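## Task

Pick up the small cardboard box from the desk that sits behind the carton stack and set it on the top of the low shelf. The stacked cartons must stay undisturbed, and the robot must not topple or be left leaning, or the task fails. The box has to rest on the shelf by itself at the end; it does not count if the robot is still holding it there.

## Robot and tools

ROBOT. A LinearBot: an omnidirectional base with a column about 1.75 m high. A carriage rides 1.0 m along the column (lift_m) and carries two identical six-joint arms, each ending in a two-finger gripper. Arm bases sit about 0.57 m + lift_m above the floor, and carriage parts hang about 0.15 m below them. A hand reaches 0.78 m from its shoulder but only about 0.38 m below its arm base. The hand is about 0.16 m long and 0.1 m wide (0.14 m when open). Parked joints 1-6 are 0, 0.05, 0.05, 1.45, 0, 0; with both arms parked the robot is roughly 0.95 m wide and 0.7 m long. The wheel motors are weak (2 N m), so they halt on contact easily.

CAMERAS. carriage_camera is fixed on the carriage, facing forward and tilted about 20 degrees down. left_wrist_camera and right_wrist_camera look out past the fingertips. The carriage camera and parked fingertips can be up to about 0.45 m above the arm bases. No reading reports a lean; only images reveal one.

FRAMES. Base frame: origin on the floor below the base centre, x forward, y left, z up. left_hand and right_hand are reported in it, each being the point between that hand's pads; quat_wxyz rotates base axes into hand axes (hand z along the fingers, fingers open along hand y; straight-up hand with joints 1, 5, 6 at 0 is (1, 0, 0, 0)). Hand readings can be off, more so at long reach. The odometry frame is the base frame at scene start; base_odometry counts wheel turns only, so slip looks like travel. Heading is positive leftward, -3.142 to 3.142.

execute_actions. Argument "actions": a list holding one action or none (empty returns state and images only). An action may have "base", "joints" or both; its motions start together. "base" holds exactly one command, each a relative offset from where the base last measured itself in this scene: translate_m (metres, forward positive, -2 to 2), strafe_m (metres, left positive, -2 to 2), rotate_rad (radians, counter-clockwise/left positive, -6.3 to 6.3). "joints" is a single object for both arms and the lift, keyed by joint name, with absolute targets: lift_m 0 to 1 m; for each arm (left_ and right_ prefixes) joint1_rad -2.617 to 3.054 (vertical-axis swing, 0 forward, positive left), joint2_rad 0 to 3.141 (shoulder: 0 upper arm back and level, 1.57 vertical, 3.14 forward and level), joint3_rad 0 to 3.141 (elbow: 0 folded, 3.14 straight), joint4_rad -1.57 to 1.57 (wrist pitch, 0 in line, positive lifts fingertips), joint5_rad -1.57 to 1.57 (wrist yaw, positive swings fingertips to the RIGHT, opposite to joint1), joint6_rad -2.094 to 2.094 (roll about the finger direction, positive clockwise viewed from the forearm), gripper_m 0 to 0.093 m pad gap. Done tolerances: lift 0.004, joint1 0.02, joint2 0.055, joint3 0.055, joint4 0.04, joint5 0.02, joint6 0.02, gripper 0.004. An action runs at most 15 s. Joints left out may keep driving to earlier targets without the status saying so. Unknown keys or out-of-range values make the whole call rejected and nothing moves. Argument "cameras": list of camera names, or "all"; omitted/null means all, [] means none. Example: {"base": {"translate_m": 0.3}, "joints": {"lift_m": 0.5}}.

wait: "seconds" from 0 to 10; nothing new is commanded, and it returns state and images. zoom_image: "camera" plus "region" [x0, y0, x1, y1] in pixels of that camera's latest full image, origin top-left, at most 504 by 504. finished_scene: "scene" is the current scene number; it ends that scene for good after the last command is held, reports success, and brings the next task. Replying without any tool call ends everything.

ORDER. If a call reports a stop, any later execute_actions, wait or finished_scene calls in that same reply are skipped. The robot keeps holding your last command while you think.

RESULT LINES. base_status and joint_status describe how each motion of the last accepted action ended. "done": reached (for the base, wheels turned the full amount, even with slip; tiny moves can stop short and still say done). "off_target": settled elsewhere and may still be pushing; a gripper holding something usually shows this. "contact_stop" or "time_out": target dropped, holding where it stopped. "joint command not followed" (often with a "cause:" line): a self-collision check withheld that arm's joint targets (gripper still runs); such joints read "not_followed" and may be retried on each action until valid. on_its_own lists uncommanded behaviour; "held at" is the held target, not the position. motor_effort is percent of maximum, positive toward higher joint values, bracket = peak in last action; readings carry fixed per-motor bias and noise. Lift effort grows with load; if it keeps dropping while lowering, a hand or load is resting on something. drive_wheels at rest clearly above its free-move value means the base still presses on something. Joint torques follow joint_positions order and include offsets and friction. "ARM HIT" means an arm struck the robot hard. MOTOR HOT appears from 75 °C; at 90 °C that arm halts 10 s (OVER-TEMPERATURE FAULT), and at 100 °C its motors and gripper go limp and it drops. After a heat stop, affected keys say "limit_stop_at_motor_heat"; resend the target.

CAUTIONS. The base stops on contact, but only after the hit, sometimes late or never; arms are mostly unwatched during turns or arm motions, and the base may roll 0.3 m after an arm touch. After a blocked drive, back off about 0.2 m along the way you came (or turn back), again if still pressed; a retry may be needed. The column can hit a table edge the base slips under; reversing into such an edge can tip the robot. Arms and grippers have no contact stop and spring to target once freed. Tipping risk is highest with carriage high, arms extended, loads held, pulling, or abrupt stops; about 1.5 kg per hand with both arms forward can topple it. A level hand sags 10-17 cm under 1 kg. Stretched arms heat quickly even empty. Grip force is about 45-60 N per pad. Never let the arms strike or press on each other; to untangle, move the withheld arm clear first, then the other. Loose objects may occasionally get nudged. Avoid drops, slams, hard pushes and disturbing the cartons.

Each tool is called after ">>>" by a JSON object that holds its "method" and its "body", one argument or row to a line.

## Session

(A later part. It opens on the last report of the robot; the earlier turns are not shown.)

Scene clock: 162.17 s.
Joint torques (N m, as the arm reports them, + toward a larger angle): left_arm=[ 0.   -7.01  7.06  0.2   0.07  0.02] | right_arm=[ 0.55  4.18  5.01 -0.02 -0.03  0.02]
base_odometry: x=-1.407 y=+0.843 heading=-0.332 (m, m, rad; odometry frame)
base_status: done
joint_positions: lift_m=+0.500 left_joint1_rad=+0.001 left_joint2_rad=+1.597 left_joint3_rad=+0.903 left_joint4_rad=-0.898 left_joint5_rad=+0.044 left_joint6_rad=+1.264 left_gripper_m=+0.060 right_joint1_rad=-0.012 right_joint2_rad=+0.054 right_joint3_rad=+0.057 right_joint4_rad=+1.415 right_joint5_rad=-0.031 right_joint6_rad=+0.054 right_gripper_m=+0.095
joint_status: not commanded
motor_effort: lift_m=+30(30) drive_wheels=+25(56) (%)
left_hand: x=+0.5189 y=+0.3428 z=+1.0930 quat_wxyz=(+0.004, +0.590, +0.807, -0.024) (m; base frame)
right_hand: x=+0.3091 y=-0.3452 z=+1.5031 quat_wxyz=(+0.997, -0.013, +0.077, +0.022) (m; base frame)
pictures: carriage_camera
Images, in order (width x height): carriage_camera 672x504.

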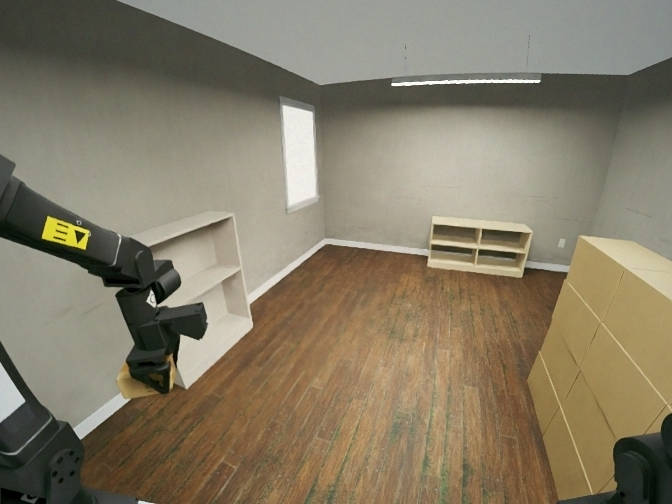

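>>> {"method": "execute_actions", "body": {
  "actions": [
    {"base":{"translate_m":2.0}}
  ],
  "cameras": ["carriage_camera"]
}}

Scene clock: 169.37 s.
Joint torques (N m, as the arm reports them, + toward a larger angle): left_arm=[ 0.   -7.08  7.06  0.21  0.07  0.03] | right_arm=[ 0.55  4.27  5.03 -0.01 -0.02  0.02]
base_odometry: x=+0.485 y=+0.197 heading=-0.330 (m, m, rad; odometry frame)
base_status: done
joint_positions: lift_m=+0.500 left_joint1_rad=+0.001 left_joint2_rad=+1.597 left_joint3_rad=+0.903 left_joint4_rad=-0.899 left_joint5_rad=+0.044 left_joint6_rad=+1.264 left_gripper_m=+0.060 right_joint1_rad=-0.012 right_joint2_rad=+0.054 right_joint3_rad=+0.057 right_joint4_rad=+1.417 right_joint5_rad=-0.031 right_joint6_rad=+0.054 right_gripper_m=+0.095
joint_status: not commanded
motor_effort: lift_m=+30(30) drive_wheels=-16(59) (%)
left_hand: x=+0.5188 y=+0.3428 z=+1.0930 quat_wxyz=(+0.004, +0.590, +0.807, -0.024) (m; base frame)
right_hand: x=+0.3088 y=-0.3452 z=+1.5032 quat_wxyz=(+0.997, -0.013, +0.076, +0.022) (m; base frame)
pictures: carriage_camera
Images, in order (width x height): carriage_camera 672x504.

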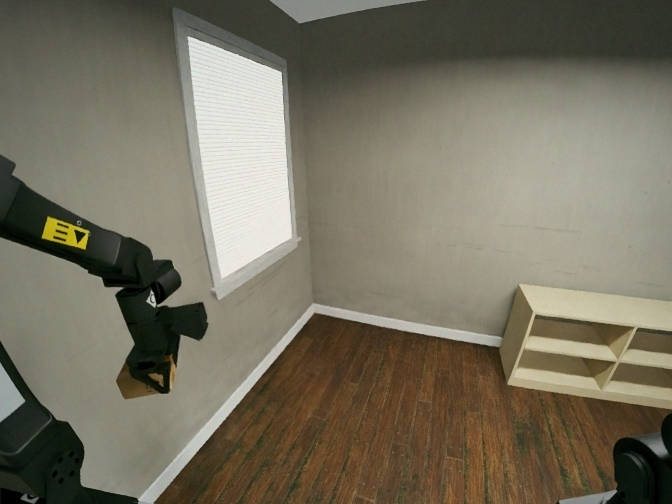

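>>> {"method": "execute_actions", "body": {
  "actions": [
    {"base":{"translate_m":0.4}}
  ],
  "cameras": []
}}

>>> {"method": "execute_actions", "body": {
  "actions": [
    {"base":{"strafe_m":-1.2}}
  ],
  "cameras": ["carriage_camera"]
}}

Scene clock: 174.23 s.
Joint torques (N m, as the arm reports them, + toward a larger angle): left_arm=[ 0.01 -7.02  6.98  0.23  0.06  0.02] | right_arm=[ 0.52  4.14  5.02  0.   -0.03  0.01]
base_odometry: x=+0.864 y=+0.068 heading=-0.329 (m, m, rad; odometry frame)
base_status: done
joint_positions: lift_m=+0.500 left_joint1_rad=+0.001 left_joint2_rad=+1.597 left_joint3_rad=+0.903 left_joint4_rad=-0.900 left_joint5_rad=+0.044 left_joint6_rad=+1.264 left_gripper_m=+0.060 right_joint1_rad=-0.012 right_joint2_rad=+0.054 right_joint3_rad=+0.057 right_joint4_rad=+1.416 right_joint5_rad=-0.031 right_joint6_rad=+0.054 right_gripper_m=+0.095
joint_status: not commanded
motor_effort: lift_m=+30(30) drive_wheels=-9(50) (%)
left_hand: x=+0.5184 y=+0.3428 z=+1.0930 quat_wxyz=(+0.004, +0.590, +0.807, -0.025) (m; base frame)
right_hand: x=+0.3090 y=-0.3452 z=+1.5031 quat_wxyz=(+0.997, -0.013, +0.076, +0.022) (m; base frame)
pictures: none
No camera images: the call's "cameras" was empty. Leave "cameras" out to get every camera's image.

Scene clock: 179.03 s.
Joint torques (N m, as the arm reports them, + toward a larger angle): left_arm=[-0.04 -7.02  7.06  0.22  0.06  0.03] | right_arm=[ 0.57  4.14  4.99 -0.03 -0.03  0.02]
base_odometry: x=+0.477 y=-1.068 heading=-0.328 (m, m, rad; odometry frame)
base_status: done
joint_positions: lift_m=+0.500 left_joint1_rad=+0.001 left_joint2_rad=+1.597 left_joint3_rad=+0.903 left_joint4_rad=-0.900 left_joint5_rad=+0.044 left_joint6_rad=+1.264 left_gripper_m=+0.060 right_joint1_rad=-0.012 right_joint2_rad=+0.054 right_joint3_rad=+0.057 right_joint4_rad=+1.415 right_joint5_rad=-0.031 right_joint6_rad=+0.054 right_gripper_m=+0.095
joint_status: not commanded
motor_effort: lift_m=+30(30) drive_wheels=-2(39) (%)
left_hand: x=+0.5183 y=+0.3430 z=+1.0930 quat_wxyz=(+0.003, +0.590, +0.807, -0.024) (m; base frame)
right_hand: x=+0.3092 y=-0.3452 z=+1.5031 quat_wxyz=(+0.997, -0.013, +0.077, +0.022) (m; base frame)
pictures: carriage_camera
Images, in order (width x height): carriage_camera 672x504.

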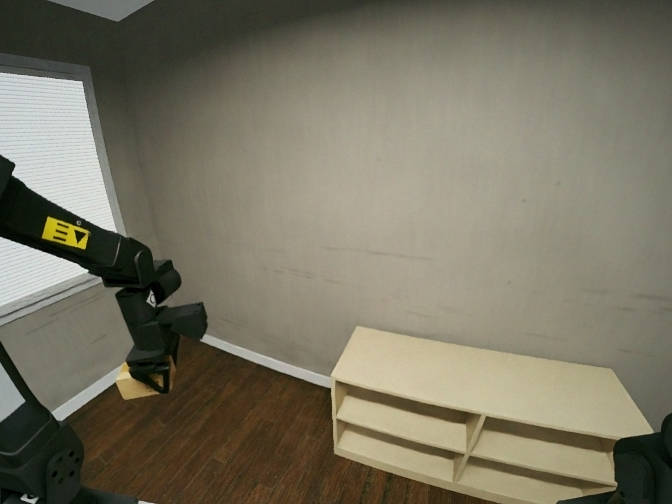

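>>> {"method": "execute_actions", "body": {
  "actions": [
    {"base":{"strafe_m":-0.5},"joints":{"lift_m":0.25,"left_joint2_rad":2.6,"left_joint3_rad":2.4,"left_joint4_rad":-1.37}}
  ],
  "cameras": ["carriage_camera","left_wrist_camera"]
}}

Scene clock: 184.43 s.
Joint torques (N m, as the arm reports them, + toward a larger angle): left_arm=[  0.11 -18.62   8.99   0.06   0.06   0.02] | right_arm=[ 0.54  4.18  5.09 -0.01 -0.03  0.02]
base_odometry: x=+0.316 y=-1.541 heading=-0.328 (m, m, rad; odometry frame)
base_status: done
joint_positions: lift_m=+0.250 left_joint1_rad=-0.002 left_joint2_rad=+2.608 left_joint3_rad=+2.390 left_joint4_rad=-1.352 left_joint5_rad=+0.044 left_joint6_rad=+1.264 left_gripper_m=+0.060 right_joint1_rad=-0.012 right_joint2_rad=+0.054 right_joint3_rad=+0.057 right_joint4_rad=+1.415 right_joint5_rad=-0.032 right_joint6_rad=+0.054 right_gripper_m=+0.095
joint_status: all done
motor_effort: lift_m=+32(31) drive_wheels=-4(42) (%)
left_hand: x=+0.7701 y=+0.3417 z=+0.8292 quat_wxyz=(+0.013, +0.591, +0.806, -0.018) (m; base frame)
right_hand: x=+0.3093 y=-0.3451 z=+1.2530 quat_wxyz=(+0.997, -0.014, +0.077, +0.022) (m; base frame)
pictures: carriage_camera, left_wrist_camera
Images, in order (width x height): carriage_camera 672x504, left_wrist_camera 672x504.

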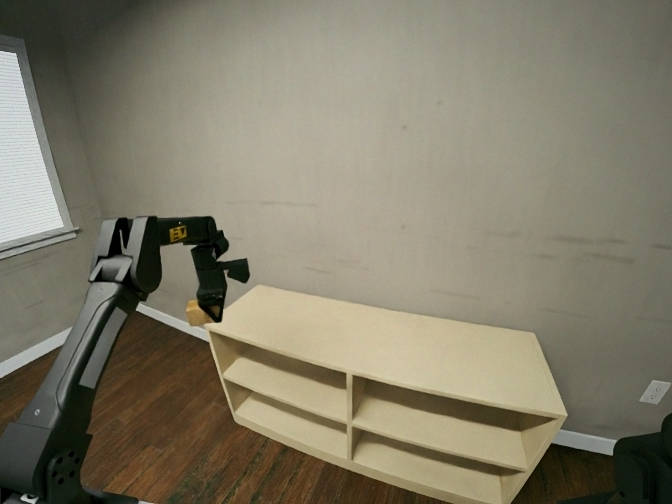

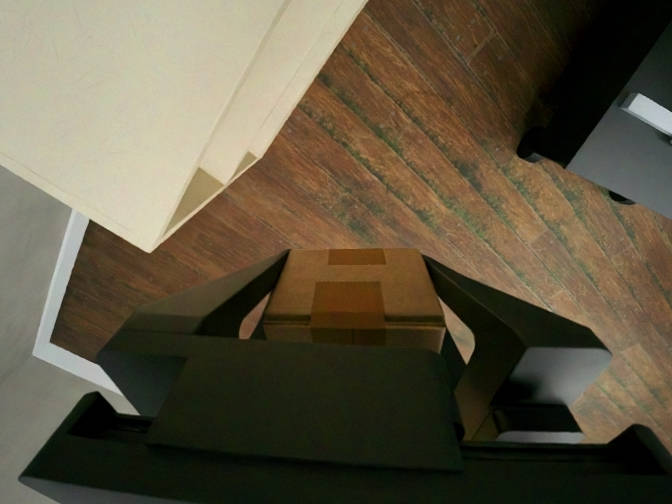

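>>> {"method": "execute_actions", "body": {
  "actions": [
    {"base":{"strafe_m":-0.3}}
  ],
  "cameras": []
}}

>>> {"method": "execute_actions", "body": {
  "actions": [
    {"base":{"translate_m":0.15}}
  ],
  "cameras": ["carriage_camera","left_wrist_camera"]
}}

Scene clock: 188.30 s.
Joint torques (N m, as the arm reports them, + toward a larger angle): left_arm=[  0.19 -18.65   9.01   0.05   0.07   0.02] | right_arm=[ 0.55  4.16  4.93  0.03 -0.02  0.01]
base_odometry: x=+0.220 y=-1.826 heading=-0.328 (m, m, rad; odometry frame)
base_status: done
joint_positions: lift_m=+0.250 left_joint1_rad=-0.003 left_joint2_rad=+2.608 left_joint3_rad=+2.390 left_joint4_rad=-1.353 left_joint5_rad=+0.044 left_joint6_rad=+1.264 left_gripper_m=+0.060 right_joint1_rad=-0.012 right_joint2_rad=+0.054 right_joint3_rad=+0.057 right_joint4_rad=+1.415 right_joint5_rad=-0.032 right_joint6_rad=+0.054 right_gripper_m=+0.095
joint_status: not commanded
motor_effort: lift_m=+32(32) drive_wheels=-3(40) (%)
left_hand: x=+0.7699 y=+0.3413 z=+0.8292 quat_wxyz=(+0.013, +0.592, +0.806, -0.018) (m; base frame)
right_hand: x=+0.3093 y=-0.3451 z=+1.2530 quat_wxyz=(+0.997, -0.014, +0.077, +0.022) (m; base frame)
pictures: none
No camera images: the call's "cameras" was empty. Leave "cameras" out to get every camera's image.

Scene clock: 190.23 s.
Joint torques (N m, as the arm reports them, + toward a larger angle): left_arm=[  0.17 -18.62   9.07   0.09   0.07   0.03] | right_arm=[ 0.58  4.16  4.91 -0.05 -0.02  0.01]
base_odometry: x=+0.362 y=-1.875 heading=-0.329 (m, m, rad; odometry frame)
base_status: done
joint_positions: lift_m=+0.250 left_joint1_rad=-0.003 left_joint2_rad=+2.608 left_joint3_rad=+2.390 left_joint4_rad=-1.356 left_joint5_rad=+0.044 left_joint6_rad=+1.264 left_gripper_m=+0.060 right_joint1_rad=-0.012 right_joint2_rad=+0.054 right_joint3_rad=+0.057 right_joint4_rad=+1.415 right_joint5_rad=-0.032 right_joint6_rad=+0.054 right_gripper_m=+0.095
joint_status: not commanded
motor_effort: lift_m=+32(31) drive_wheels=-10(40) (%)
left_hand: x=+0.7690 y=+0.3413 z=+0.8292 quat_wxyz=(+0.011, +0.592, +0.806, -0.019) (m; base frame)
right_hand: x=+0.3093 y=-0.3451 z=+1.2530 quat_wxyz=(+0.997, -0.014, +0.077, +0.022) (m; base frame)
pictures: carriage_camera, left_wrist_camera
Images, in order (width x height): carriage_camera 672x504, left_wrist_camera 672x504.

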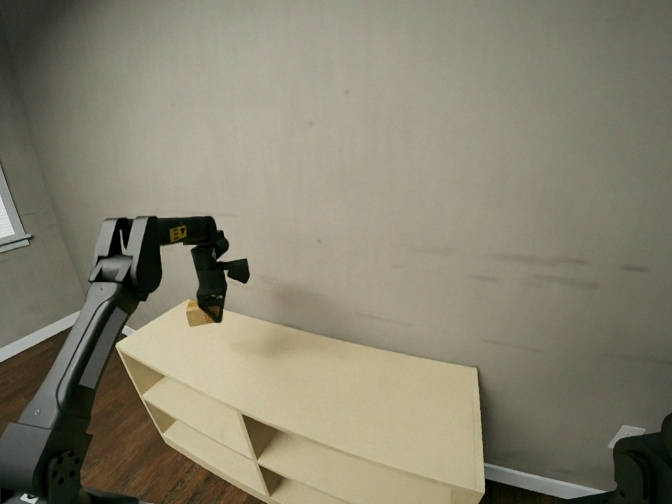

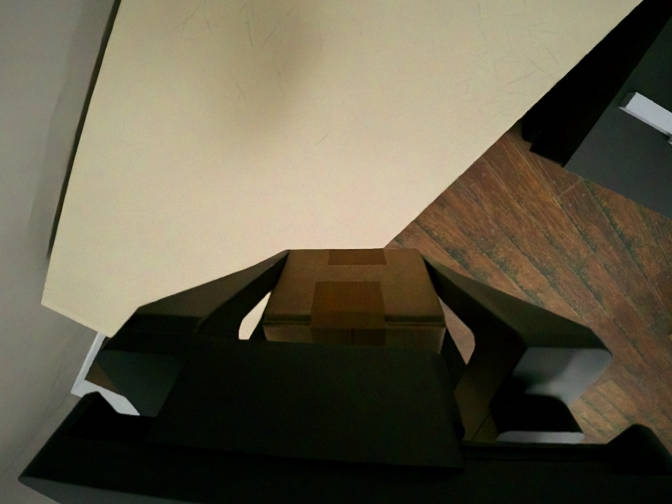

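>>> {"method": "execute_actions", "body": {
  "actions": [
    {"base":{"strafe_m":-0.15},"joints":{"lift_m":0.15}}
  ],
  "cameras": ["carriage_camera","left_wrist_camera"]
}}

Scene clock: 193.10 s.
Joint torques (N m, as the arm reports them, + toward a larger angle): left_arm=[  0.18 -18.42   9.04   0.13   0.08   0.01] | right_arm=[ 0.46  4.15  5.08  0.   -0.01  0.03]
base_odometry: x=+0.314 y=-2.017 heading=-0.329 (m, m, rad; odometry frame)
base_status: done
joint_positions: lift_m=+0.150 left_joint1_rad=-0.001 left_joint2_rad=+2.606 left_joint3_rad=+2.390 left_joint4_rad=-1.361 left_joint5_rad=+0.044 left_joint6_rad=+1.264 left_gripper_m=+0.060 right_joint1_rad=-0.012 right_joint2_rad=+0.054 right_joint3_rad=+0.057 right_joint4_rad=+1.415 right_joint5_rad=-0.033 right_joint6_rad=+0.054 right_gripper_m=+0.095
joint_status: all done
motor_effort: lift_m=+31(34) drive_wheels=-5(42) (%)
left_hand: x=+0.7681 y=+0.3421 z=+0.7303 quat_wxyz=(+0.010, +0.591, +0.806, -0.020) (m; base frame)
right_hand: x=+0.3093 y=-0.3449 z=+1.1530 quat_wxyz=(+0.997, -0.014, +0.077, +0.022) (m; base frame)
pictures: carriage_camera, left_wrist_camera
Images, in order (width x height): carriage_camera 672x504, left_wrist_camera 672x504.

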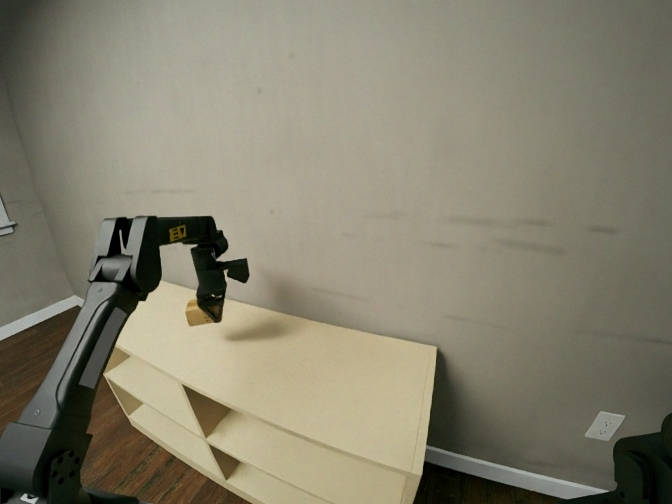

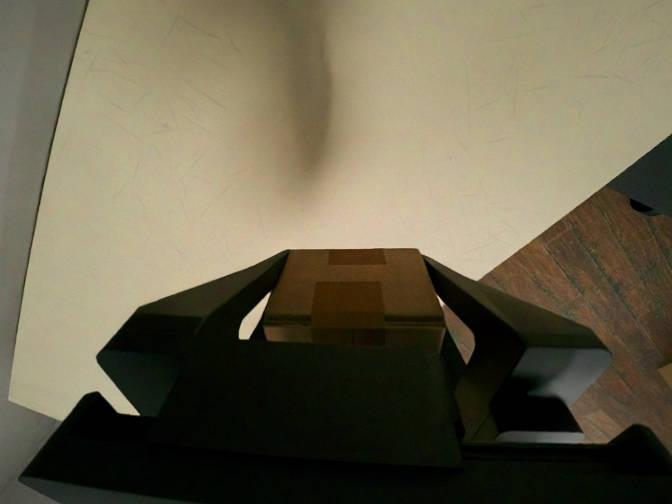

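Still a gap above the shelf. Lowering further.

>>> {"method": "execute_actions", "body": {
  "actions": [
    {"joints":{"lift_m":0.07}}
  ],
  "cameras": ["carriage_camera"]
}}

Scene clock: 194.70 s.
Joint torques (N m, as the arm reports them, + toward a larger angle): left_arm=[  0.13 -18.11   9.02   0.19   0.07   0.03] | right_arm=[ 0.56  4.14  5.14 -0.03 -0.03  0.02]
base_odometry: x=+0.314 y=-2.017 heading=-0.329 (m, m, rad; odometry frame)
base_status: not commanded
joint_positions: lift_m=+0.070 left_joint1_rad=-0.001 left_joint2_rad=+2.603 left_joint3_rad=+2.390 left_joint4_rad=-1.364 left_joint5_rad=+0.044 left_joint6_rad=+1.264 left_gripper_m=+0.060 right_joint1_rad=-0.012 right_joint2_rad=+0.054 right_joint3_rad=+0.057 right_joint4_rad=+1.415 right_joint5_rad=-0.033 right_joint6_rad=+0.054 right_gripper_m=+0.095
joint_status: all done
motor_effort: lift_m=+32(33) drive_wheels=-5(8) (%)
left_hand: x=+0.7678 y=+0.3421 z=+0.6515 quat_wxyz=(+0.010, +0.591, +0.806, -0.019) (m; base frame)
right_hand: x=+0.3093 y=-0.3449 z=+1.0730 quat_wxyz=(+0.997, -0.014, +0.077, +0.022) (m; base frame)
pictures: carriage_camera
Images, in order (width x height): carriage_camera 672x504.

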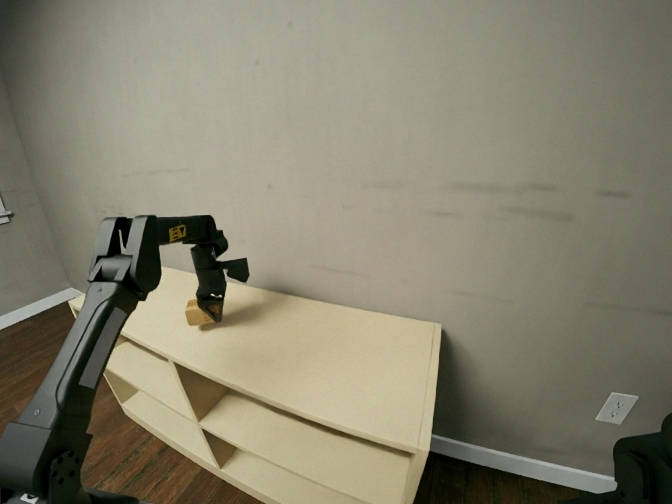

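The shadow meets the box, so it's close to the surface. Release, lift away, and verify.

>>> {"method": "execute_actions", "body": {
  "actions": [
    {"joints":{"left_gripper_m":0.09}}
  ],
  "cameras": []
}}

>>> {"method": "execute_actions", "body": {
  "actions": [
    {"joints":{"lift_m":0.3}}
  ],
  "cameras": []
}}

>>> {"method": "execute_actions", "body": {
  "actions": [
    {"base":{"translate_m":-0.3},"joints":{"left_joint2_rad":0.05,"left_joint3_rad":0.05,"left_joint4_rad":1.45,"left_joint6_rad":0.0}}
  ],
  "cameras": ["carriage_camera"]
}}

Scene clock: 196.70 s.
Joint torques (N m, as the arm reports them, + toward a larger angle): left_arm=[  0.08 -18.13   8.98   0.16   0.06   0.01] | right_arm=[ 0.54  4.17  5.   -0.01 -0.01  0.02]
base_odometry: x=+0.314 y=-2.017 heading=-0.329 (m, m, rad; odometry frame)
base_status: not commanded
joint_positions: lift_m=+0.070 left_joint1_rad=-0.001 left_joint2_rad=+2.603 left_joint3_rad=+2.390 left_joint4_rad=-1.364 left_joint5_rad=+0.044 left_joint6_rad=+1.264 left_gripper_m=+0.090 right_joint1_rad=-0.012 right_joint2_rad=+0.054 right_joint3_rad=+0.057 right_joint4_rad=+1.415 right_joint5_rad=-0.033 right_joint6_rad=+0.054 right_gripper_m=+0.095
joint_status: all done
motor_effort: lift_m=+31(32) drive_wheels=-5(6) (%)
left_hand: x=+0.7678 y=+0.3421 z=+0.6515 quat_wxyz=(+0.010, +0.591, +0.806, -0.019) (m; base frame)
right_hand: x=+0.3093 y=-0.3449 z=+1.0730 quat_wxyz=(+0.997, -0.014, +0.077, +0.022) (m; base frame)
pictures: none
No camera images: the call's "cameras" was empty. Leave "cameras" out to get every camera's image.

Scene clock: 198.17 s.
Joint torques (N m, as the arm reports them, + toward a larger angle): left_arm=[  0.14 -17.81   9.06   0.18   0.06   0.03] | right_arm=[ 0.57  4.4   5.04 -0.01 -0.01  0.02]
base_odometry: x=+0.314 y=-2.017 heading=-0.329 (m, m, rad; odometry frame)
base_status: not commanded
joint_positions: lift_m=+0.300 left_joint1_rad=-0.001 left_joint2_rad=+2.601 left_joint3_rad=+2.390 left_joint4_rad=-1.366 left_joint5_rad=+0.044 left_joint6_rad=+1.264 left_gripper_m=+0.090 right_joint1_rad=-0.012 right_joint2_rad=+0.054 right_joint3_rad=+0.057 right_joint4_rad=+1.415 right_joint5_rad=-0.033 right_joint6_rad=+0.054 right_gripper_m=+0.095
joint_status: all done
motor_effort: lift_m=+30(37) drive_wheels=-6(5) (%)
left_hand: x=+0.7675 y=+0.3421 z=+0.8829 quat_wxyz=(+0.011, +0.591, +0.806, -0.019) (m; base frame)
right_hand: x=+0.3093 y=-0.3450 z=+1.3031 quat_wxyz=(+0.997, -0.014, +0.077, +0.022) (m; base frame)
pictures: none
No camera images: the call's "cameras" was empty. Leave "cameras" out to get every camera's image.

Scene clock: 200.77 s.
Joint torques (N m, as the arm reports them, + toward a larger angle): left_arm=[ 0.06  3.4   5.55 -0.33 -0.05 -0.12] | right_arm=[ 0.53  4.2   5.03 -0.03 -0.01  0.02]
base_odometry: x=+0.030 y=-1.920 heading=-0.329 (m, m, rad; odometry frame)
base_status: done
joint_positions: lift_m=+0.300 left_joint1_rad=-0.001 left_joint2_rad=+0.065 left_joint3_rad=+0.066 left_joint4_rad=+1.449 left_joint5_rad=+0.044 left_joint6_rad=+0.009 left_gripper_m=+0.090 right_joint1_rad=-0.012 right_joint2_rad=+0.054 right_joint3_rad=+0.057 right_joint4_rad=+1.414 right_joint5_rad=-0.033 right_joint6_rad=+0.054 right_gripper_m=+0.095
joint_status: all done
motor_effort: lift_m=+30(30) drive_wheels=-4(35) (%)
left_hand: x=+0.3014 y=+0.3426 z=+1.3068 quat_wxyz=(+0.998, +0.022, +0.060, +0.002) (m; base frame)
right_hand: x=+0.3095 y=-0.3450 z=+1.3030 quat_wxyz=(+0.997, -0.014, +0.078, +0.022) (m; base frame)
pictures: carriage_camera
Images, in order (width x height): carriage_camera 672x504.

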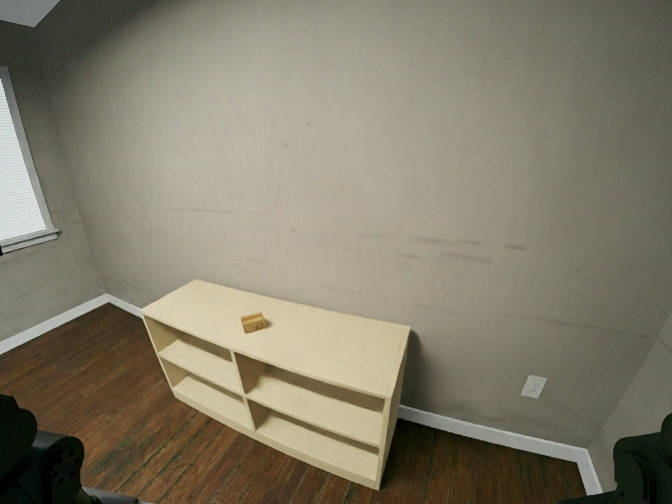

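The box appears to rest on top of the low shelf. Before ending the scene, turning to look at the stack of cartons.

>>> {"method": "execute_actions", "body": {
  "actions": [
    {"base":{"rotate_rad":3.1}}
  ],
  "cameras": ["carriage_camera"]
}}

Scene clock: 205.90 s.
Joint torques (N m, as the arm reports them, + toward a larger angle): left_arm=[ 0.11  3.44  5.57 -0.31 -0.03 -0.11] | right_arm=[ 0.57  4.15  5.04  0.02 -0.01  0.02]
base_odometry: x=+0.030 y=-1.920 heading=+2.770 (m, m, rad; odometry frame)
base_status: done
joint_positions: lift_m=+0.300 left_joint1_rad=-0.001 left_joint2_rad=+0.065 left_joint3_rad=+0.066 left_joint4_rad=+1.449 left_joint5_rad=+0.042 left_joint6_rad=+0.009 left_gripper_m=+0.090 right_joint1_rad=-0.012 right_joint2_rad=+0.054 right_joint3_rad=+0.057 right_joint4_rad=+1.412 right_joint5_rad=-0.033 right_joint6_rad=+0.054 right_gripper_m=+0.095
joint_status: not commanded
motor_effort: lift_m=+31(30) drive_wheels=+22(57) (%)
left_hand: x=+0.3014 y=+0.3428 z=+1.3068 quat_wxyz=(+0.998, +0.021, +0.060, +0.002) (m; base frame)
right_hand: x=+0.3100 y=-0.3450 z=+1.3030 quat_wxyz=(+0.997, -0.014, +0.079, +0.022) (m; base frame)
pictures: carriage_camera
Images, in order (width x height): carriage_camera 672x504.

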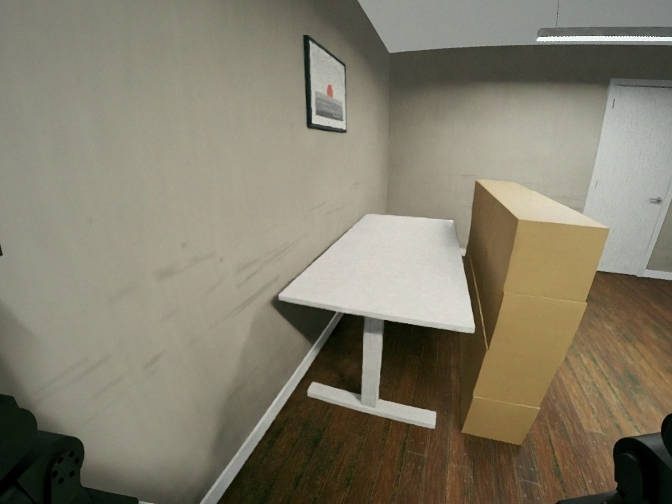

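The stack of cartons looks intact and the box is on the shelf.

>>> {"method": "finished_scene", "body": {
  "scene": 1
}}

The scene is finished: the task was done.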